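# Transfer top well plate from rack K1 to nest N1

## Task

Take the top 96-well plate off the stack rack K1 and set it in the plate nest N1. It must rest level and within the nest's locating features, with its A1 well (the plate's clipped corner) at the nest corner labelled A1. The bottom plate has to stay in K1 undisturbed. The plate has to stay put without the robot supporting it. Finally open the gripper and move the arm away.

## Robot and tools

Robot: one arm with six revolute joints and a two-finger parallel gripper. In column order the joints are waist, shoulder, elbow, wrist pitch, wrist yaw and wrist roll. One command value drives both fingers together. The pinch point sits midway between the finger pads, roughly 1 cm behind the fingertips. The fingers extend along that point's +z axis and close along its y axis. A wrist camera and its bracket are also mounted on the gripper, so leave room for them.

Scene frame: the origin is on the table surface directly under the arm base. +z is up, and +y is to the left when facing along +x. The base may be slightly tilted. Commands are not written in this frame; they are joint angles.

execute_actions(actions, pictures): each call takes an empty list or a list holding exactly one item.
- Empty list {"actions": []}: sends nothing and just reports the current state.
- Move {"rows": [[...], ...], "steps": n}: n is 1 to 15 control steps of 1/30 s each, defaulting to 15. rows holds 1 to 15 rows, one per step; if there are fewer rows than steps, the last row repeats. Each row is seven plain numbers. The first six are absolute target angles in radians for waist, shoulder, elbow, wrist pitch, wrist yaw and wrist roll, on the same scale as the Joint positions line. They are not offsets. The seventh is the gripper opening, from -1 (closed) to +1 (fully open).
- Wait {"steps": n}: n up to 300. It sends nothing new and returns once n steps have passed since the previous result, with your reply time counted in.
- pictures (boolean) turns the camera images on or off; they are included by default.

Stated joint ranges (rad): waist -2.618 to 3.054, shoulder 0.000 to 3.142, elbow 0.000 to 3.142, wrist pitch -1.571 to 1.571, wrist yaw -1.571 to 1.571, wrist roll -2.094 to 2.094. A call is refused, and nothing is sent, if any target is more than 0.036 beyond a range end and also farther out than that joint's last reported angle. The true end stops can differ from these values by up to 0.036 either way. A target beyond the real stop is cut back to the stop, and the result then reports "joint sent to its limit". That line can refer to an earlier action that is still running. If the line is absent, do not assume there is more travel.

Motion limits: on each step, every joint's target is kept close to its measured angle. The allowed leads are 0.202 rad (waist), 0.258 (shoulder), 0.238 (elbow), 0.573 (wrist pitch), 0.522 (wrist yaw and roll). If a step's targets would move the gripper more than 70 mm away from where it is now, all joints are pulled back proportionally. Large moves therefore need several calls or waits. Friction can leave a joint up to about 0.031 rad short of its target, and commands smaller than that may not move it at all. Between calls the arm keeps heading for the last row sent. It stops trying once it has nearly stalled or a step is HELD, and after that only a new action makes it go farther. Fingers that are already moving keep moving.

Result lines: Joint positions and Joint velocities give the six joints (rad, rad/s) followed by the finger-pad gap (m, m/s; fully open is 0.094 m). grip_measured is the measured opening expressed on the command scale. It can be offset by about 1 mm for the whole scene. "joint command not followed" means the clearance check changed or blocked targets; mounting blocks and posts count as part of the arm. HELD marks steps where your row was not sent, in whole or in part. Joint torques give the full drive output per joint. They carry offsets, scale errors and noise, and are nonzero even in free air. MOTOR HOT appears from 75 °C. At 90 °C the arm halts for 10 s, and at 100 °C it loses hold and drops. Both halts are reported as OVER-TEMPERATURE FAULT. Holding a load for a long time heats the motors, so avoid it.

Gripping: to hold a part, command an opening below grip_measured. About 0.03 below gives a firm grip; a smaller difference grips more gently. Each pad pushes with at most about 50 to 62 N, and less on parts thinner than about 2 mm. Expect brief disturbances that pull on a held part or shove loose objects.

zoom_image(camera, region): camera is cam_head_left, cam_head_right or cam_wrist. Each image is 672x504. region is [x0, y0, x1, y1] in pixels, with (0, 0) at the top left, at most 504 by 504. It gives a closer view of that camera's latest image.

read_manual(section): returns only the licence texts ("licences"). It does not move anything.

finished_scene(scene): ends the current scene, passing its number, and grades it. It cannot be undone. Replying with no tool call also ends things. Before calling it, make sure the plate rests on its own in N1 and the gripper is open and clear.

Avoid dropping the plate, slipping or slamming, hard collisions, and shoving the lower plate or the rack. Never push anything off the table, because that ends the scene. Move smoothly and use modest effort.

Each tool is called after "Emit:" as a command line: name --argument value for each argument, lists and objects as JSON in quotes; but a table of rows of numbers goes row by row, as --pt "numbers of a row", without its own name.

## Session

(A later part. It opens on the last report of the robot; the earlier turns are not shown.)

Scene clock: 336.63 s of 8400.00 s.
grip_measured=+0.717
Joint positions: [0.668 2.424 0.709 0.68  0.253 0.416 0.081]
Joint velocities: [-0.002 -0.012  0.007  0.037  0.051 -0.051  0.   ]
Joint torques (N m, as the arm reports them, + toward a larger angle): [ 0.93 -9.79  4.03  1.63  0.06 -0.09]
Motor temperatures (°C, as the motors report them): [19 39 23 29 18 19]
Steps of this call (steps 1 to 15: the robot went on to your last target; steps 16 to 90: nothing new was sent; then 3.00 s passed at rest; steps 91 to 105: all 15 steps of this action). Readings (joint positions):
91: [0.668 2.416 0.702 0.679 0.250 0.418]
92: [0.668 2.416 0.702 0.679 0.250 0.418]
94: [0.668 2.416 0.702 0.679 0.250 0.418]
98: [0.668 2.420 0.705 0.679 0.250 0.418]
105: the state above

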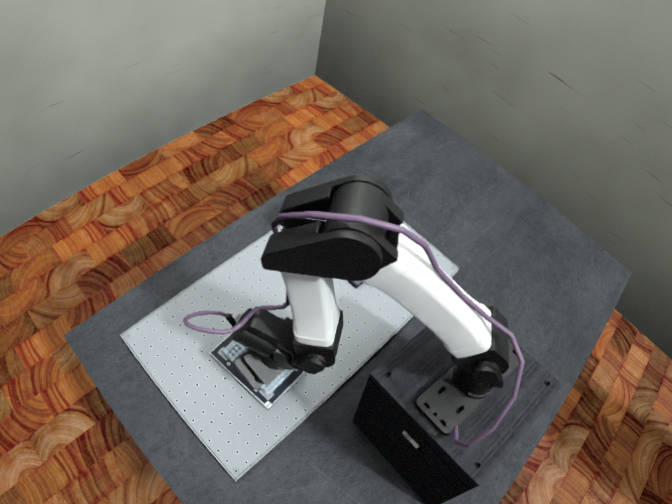

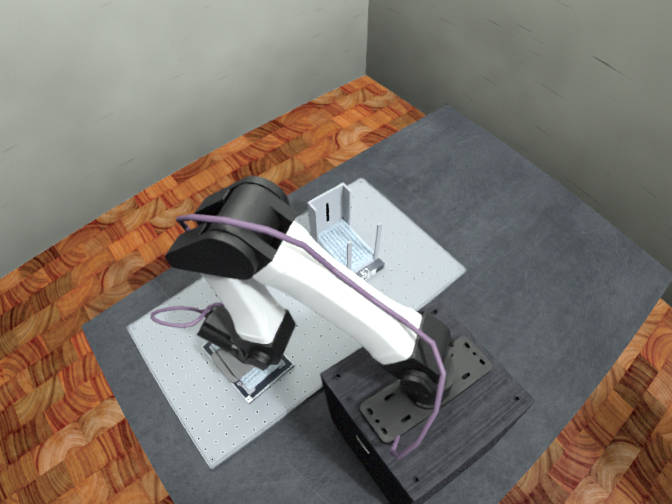

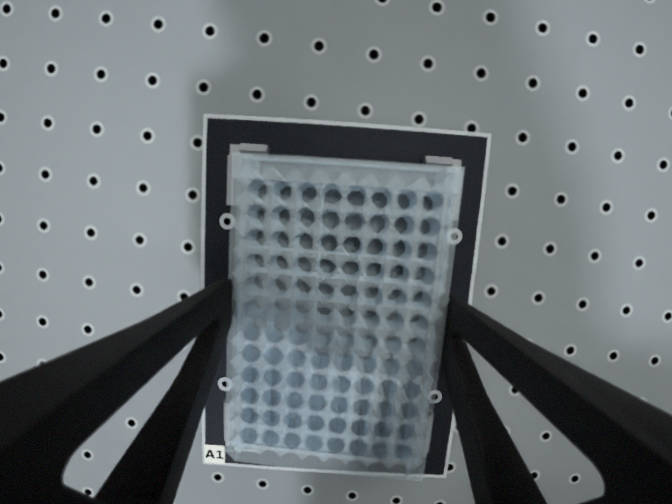

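Seems seated. Release and lift.

Emit:
execute_actions --actions '[{"rows":[[0.668,2.424,0.72,0.69,0.253,0.416,0.75],[0.668,2.424,0.72,0.69,0.253,0.416,0.82],[0.668,2.424,0.72,0.69,0.253,0.416,0.9],[0.668,2.42,0.72,0.69,0.253,0.416,1],[0.668,2.4,0.71,0.67,0.253,0.416,1],[0.668,2.38,0.7,0.65,0.253,0.416,1],[0.668,2.35,0.69,0.62,0.253,0.416,1],[0.668,2.32,0.68,0.59,0.253,0.416,1],[0.668,2.28,0.67,0.56,0.253,0.416,1],[0.668,2.24,0.66,0.53,0.253,0.416,1],[0.668,2.2,0.65,0.5,0.253,0.416,1],[0.668,2.15,0.64,0.46,0.253,0.416,1],[0.668,2.1,0.63,0.42,0.253,0.416,1],[0.668,2.05,0.62,0.38,0.253,0.416,1],[0.668,2.0,0.62,0.34,0.253,0.416,1]]}]' --pictures false

Emit:
execute_actions --actions '[{"rows":[[0.65,1.95,0.63,0.3,0.24,0.4,1],[0.62,1.9,0.64,0.26,0.23,0.38,1],[0.59,1.85,0.65,0.22,0.22,0.36,1],[0.56,1.8,0.67,0.17,0.2,0.34,1],[0.52,1.75,0.69,0.12,0.18,0.32,1],[0.48,1.7,0.71,0.07,0.16,0.3,1],[0.44,1.65,0.73,0.02,0.14,0.27,1],[0.4,1.6,0.75,-0.03,0.12,0.24,1],[0.37,1.56,0.77,-0.08,0.1,0.22,1],[0.35,1.53,0.79,-0.12,0.1,0.2,1],[0.33,1.5,0.8,-0.15,0.1,0.2,1]]}]'

Emit:
zoom_image --camera "cam_head_left" --region '[200,305,320,415]'

Emit:
zoom_image --camera "cam_head_right" --region '[190,300,310,410]'

Scene clock: 348.60 s of 8400.00 s.
grip_measured=+1.000
Joint positions: [0.668 2.103 0.651 0.469 0.253 0.416 0.094]
Joint velocities: [-0.007 -1.482 -0.183 -0.886 -0.022  0.037  0.   ]
Joint torques (N m, as the arm reports them, + toward a larger angle): [  0.91 -11.94   1.51   1.6    0.1   -0.07]
Motor temperatures (°C, as the motors report them): [19 38 23 30 18 19]
Steps of this call (steps 1 to 15: the robot went on to your last target; steps 16 to 90: nothing new was sent; then 8.47 s passed at rest; steps 91 to 105: all 15 steps of this action). Readings (joint positions):
91: [0.668 2.424 0.709 0.680 0.253 0.416]
92: [0.668 2.424 0.709 0.680 0.254 0.416]
94: [0.668 2.424 0.709 0.680 0.254 0.416]
98: [0.668 2.395 0.706 0.642 0.254 0.416]
105: the state above

Scene clock: 349.10 s of 8400.00 s.
grip_measured=+1.000
Joint positions: [ 0.33   1.495  0.794 -0.046  0.13   0.238  0.094]
Joint velocities: [ 0.012 -0.071  0.027 -0.33  -0.183 -0.183  0.   ]
Joint torques (N m, as the arm reports them, + toward a larger angle): [ 0.52 -7.71  7.32  1.25  0.03 -0.13]
Motor temperatures (°C, as the motors report them): [19 38 23 30 18 19]
Steps of this call (steps 1 to 15: all 15 steps of this action). Readings (joint positions):
1: [0.667 2.052 0.648 0.435 0.252 0.415]
2: [0.662 2.002 0.648 0.401 0.246 0.411]
4: [0.629 1.900 0.648 0.333 0.230 0.392]
8: [0.480 1.706 0.690 0.155 0.180 0.331]
15: the state above

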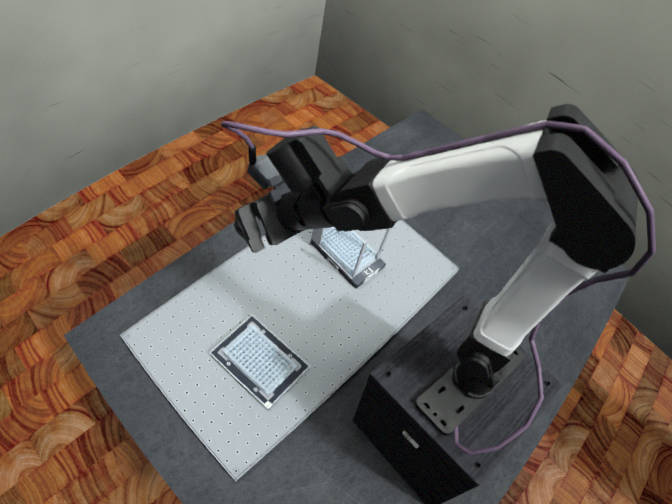

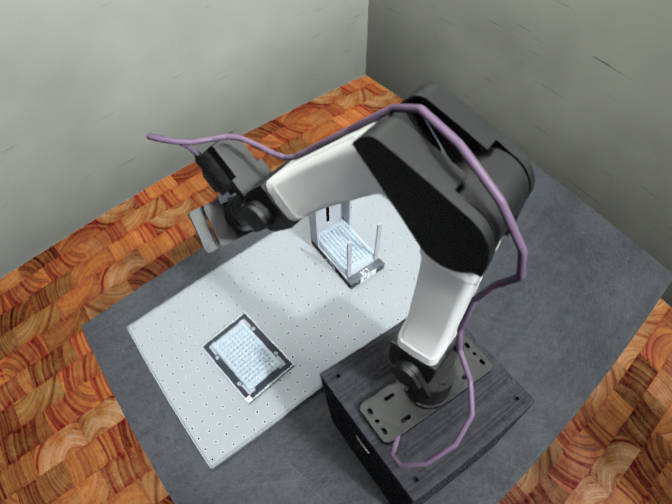

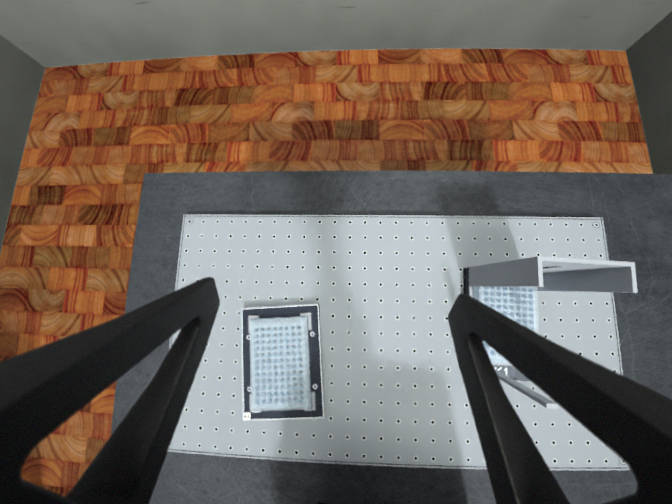

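Region (200, 305, 320, 415) of cam_head_left's 672x504 image, scaled by 4.200, with more detail than that image has; it fills the top 462 rows of this view, and the rest is white.

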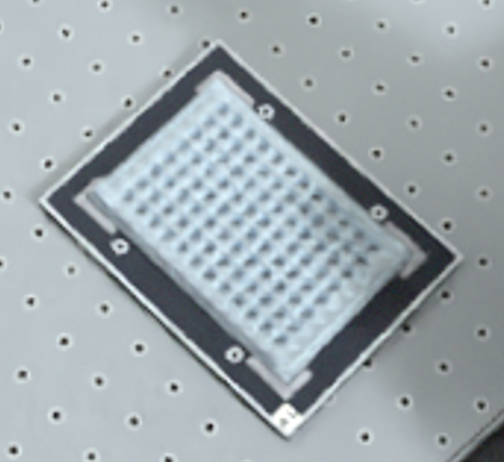

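Region (190, 300, 310, 410) of cam_head_right's 672x504 image, scaled by 4.200, with more detail than that image has; it fills the top 462 rows of this view, and the rest is white.

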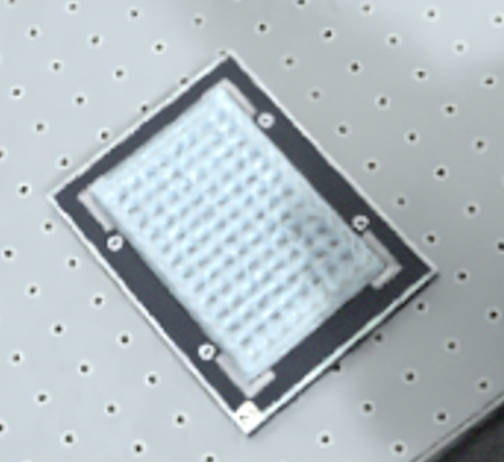

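Emit:
finished_scene --scene 1

The scene is finished: the task was done.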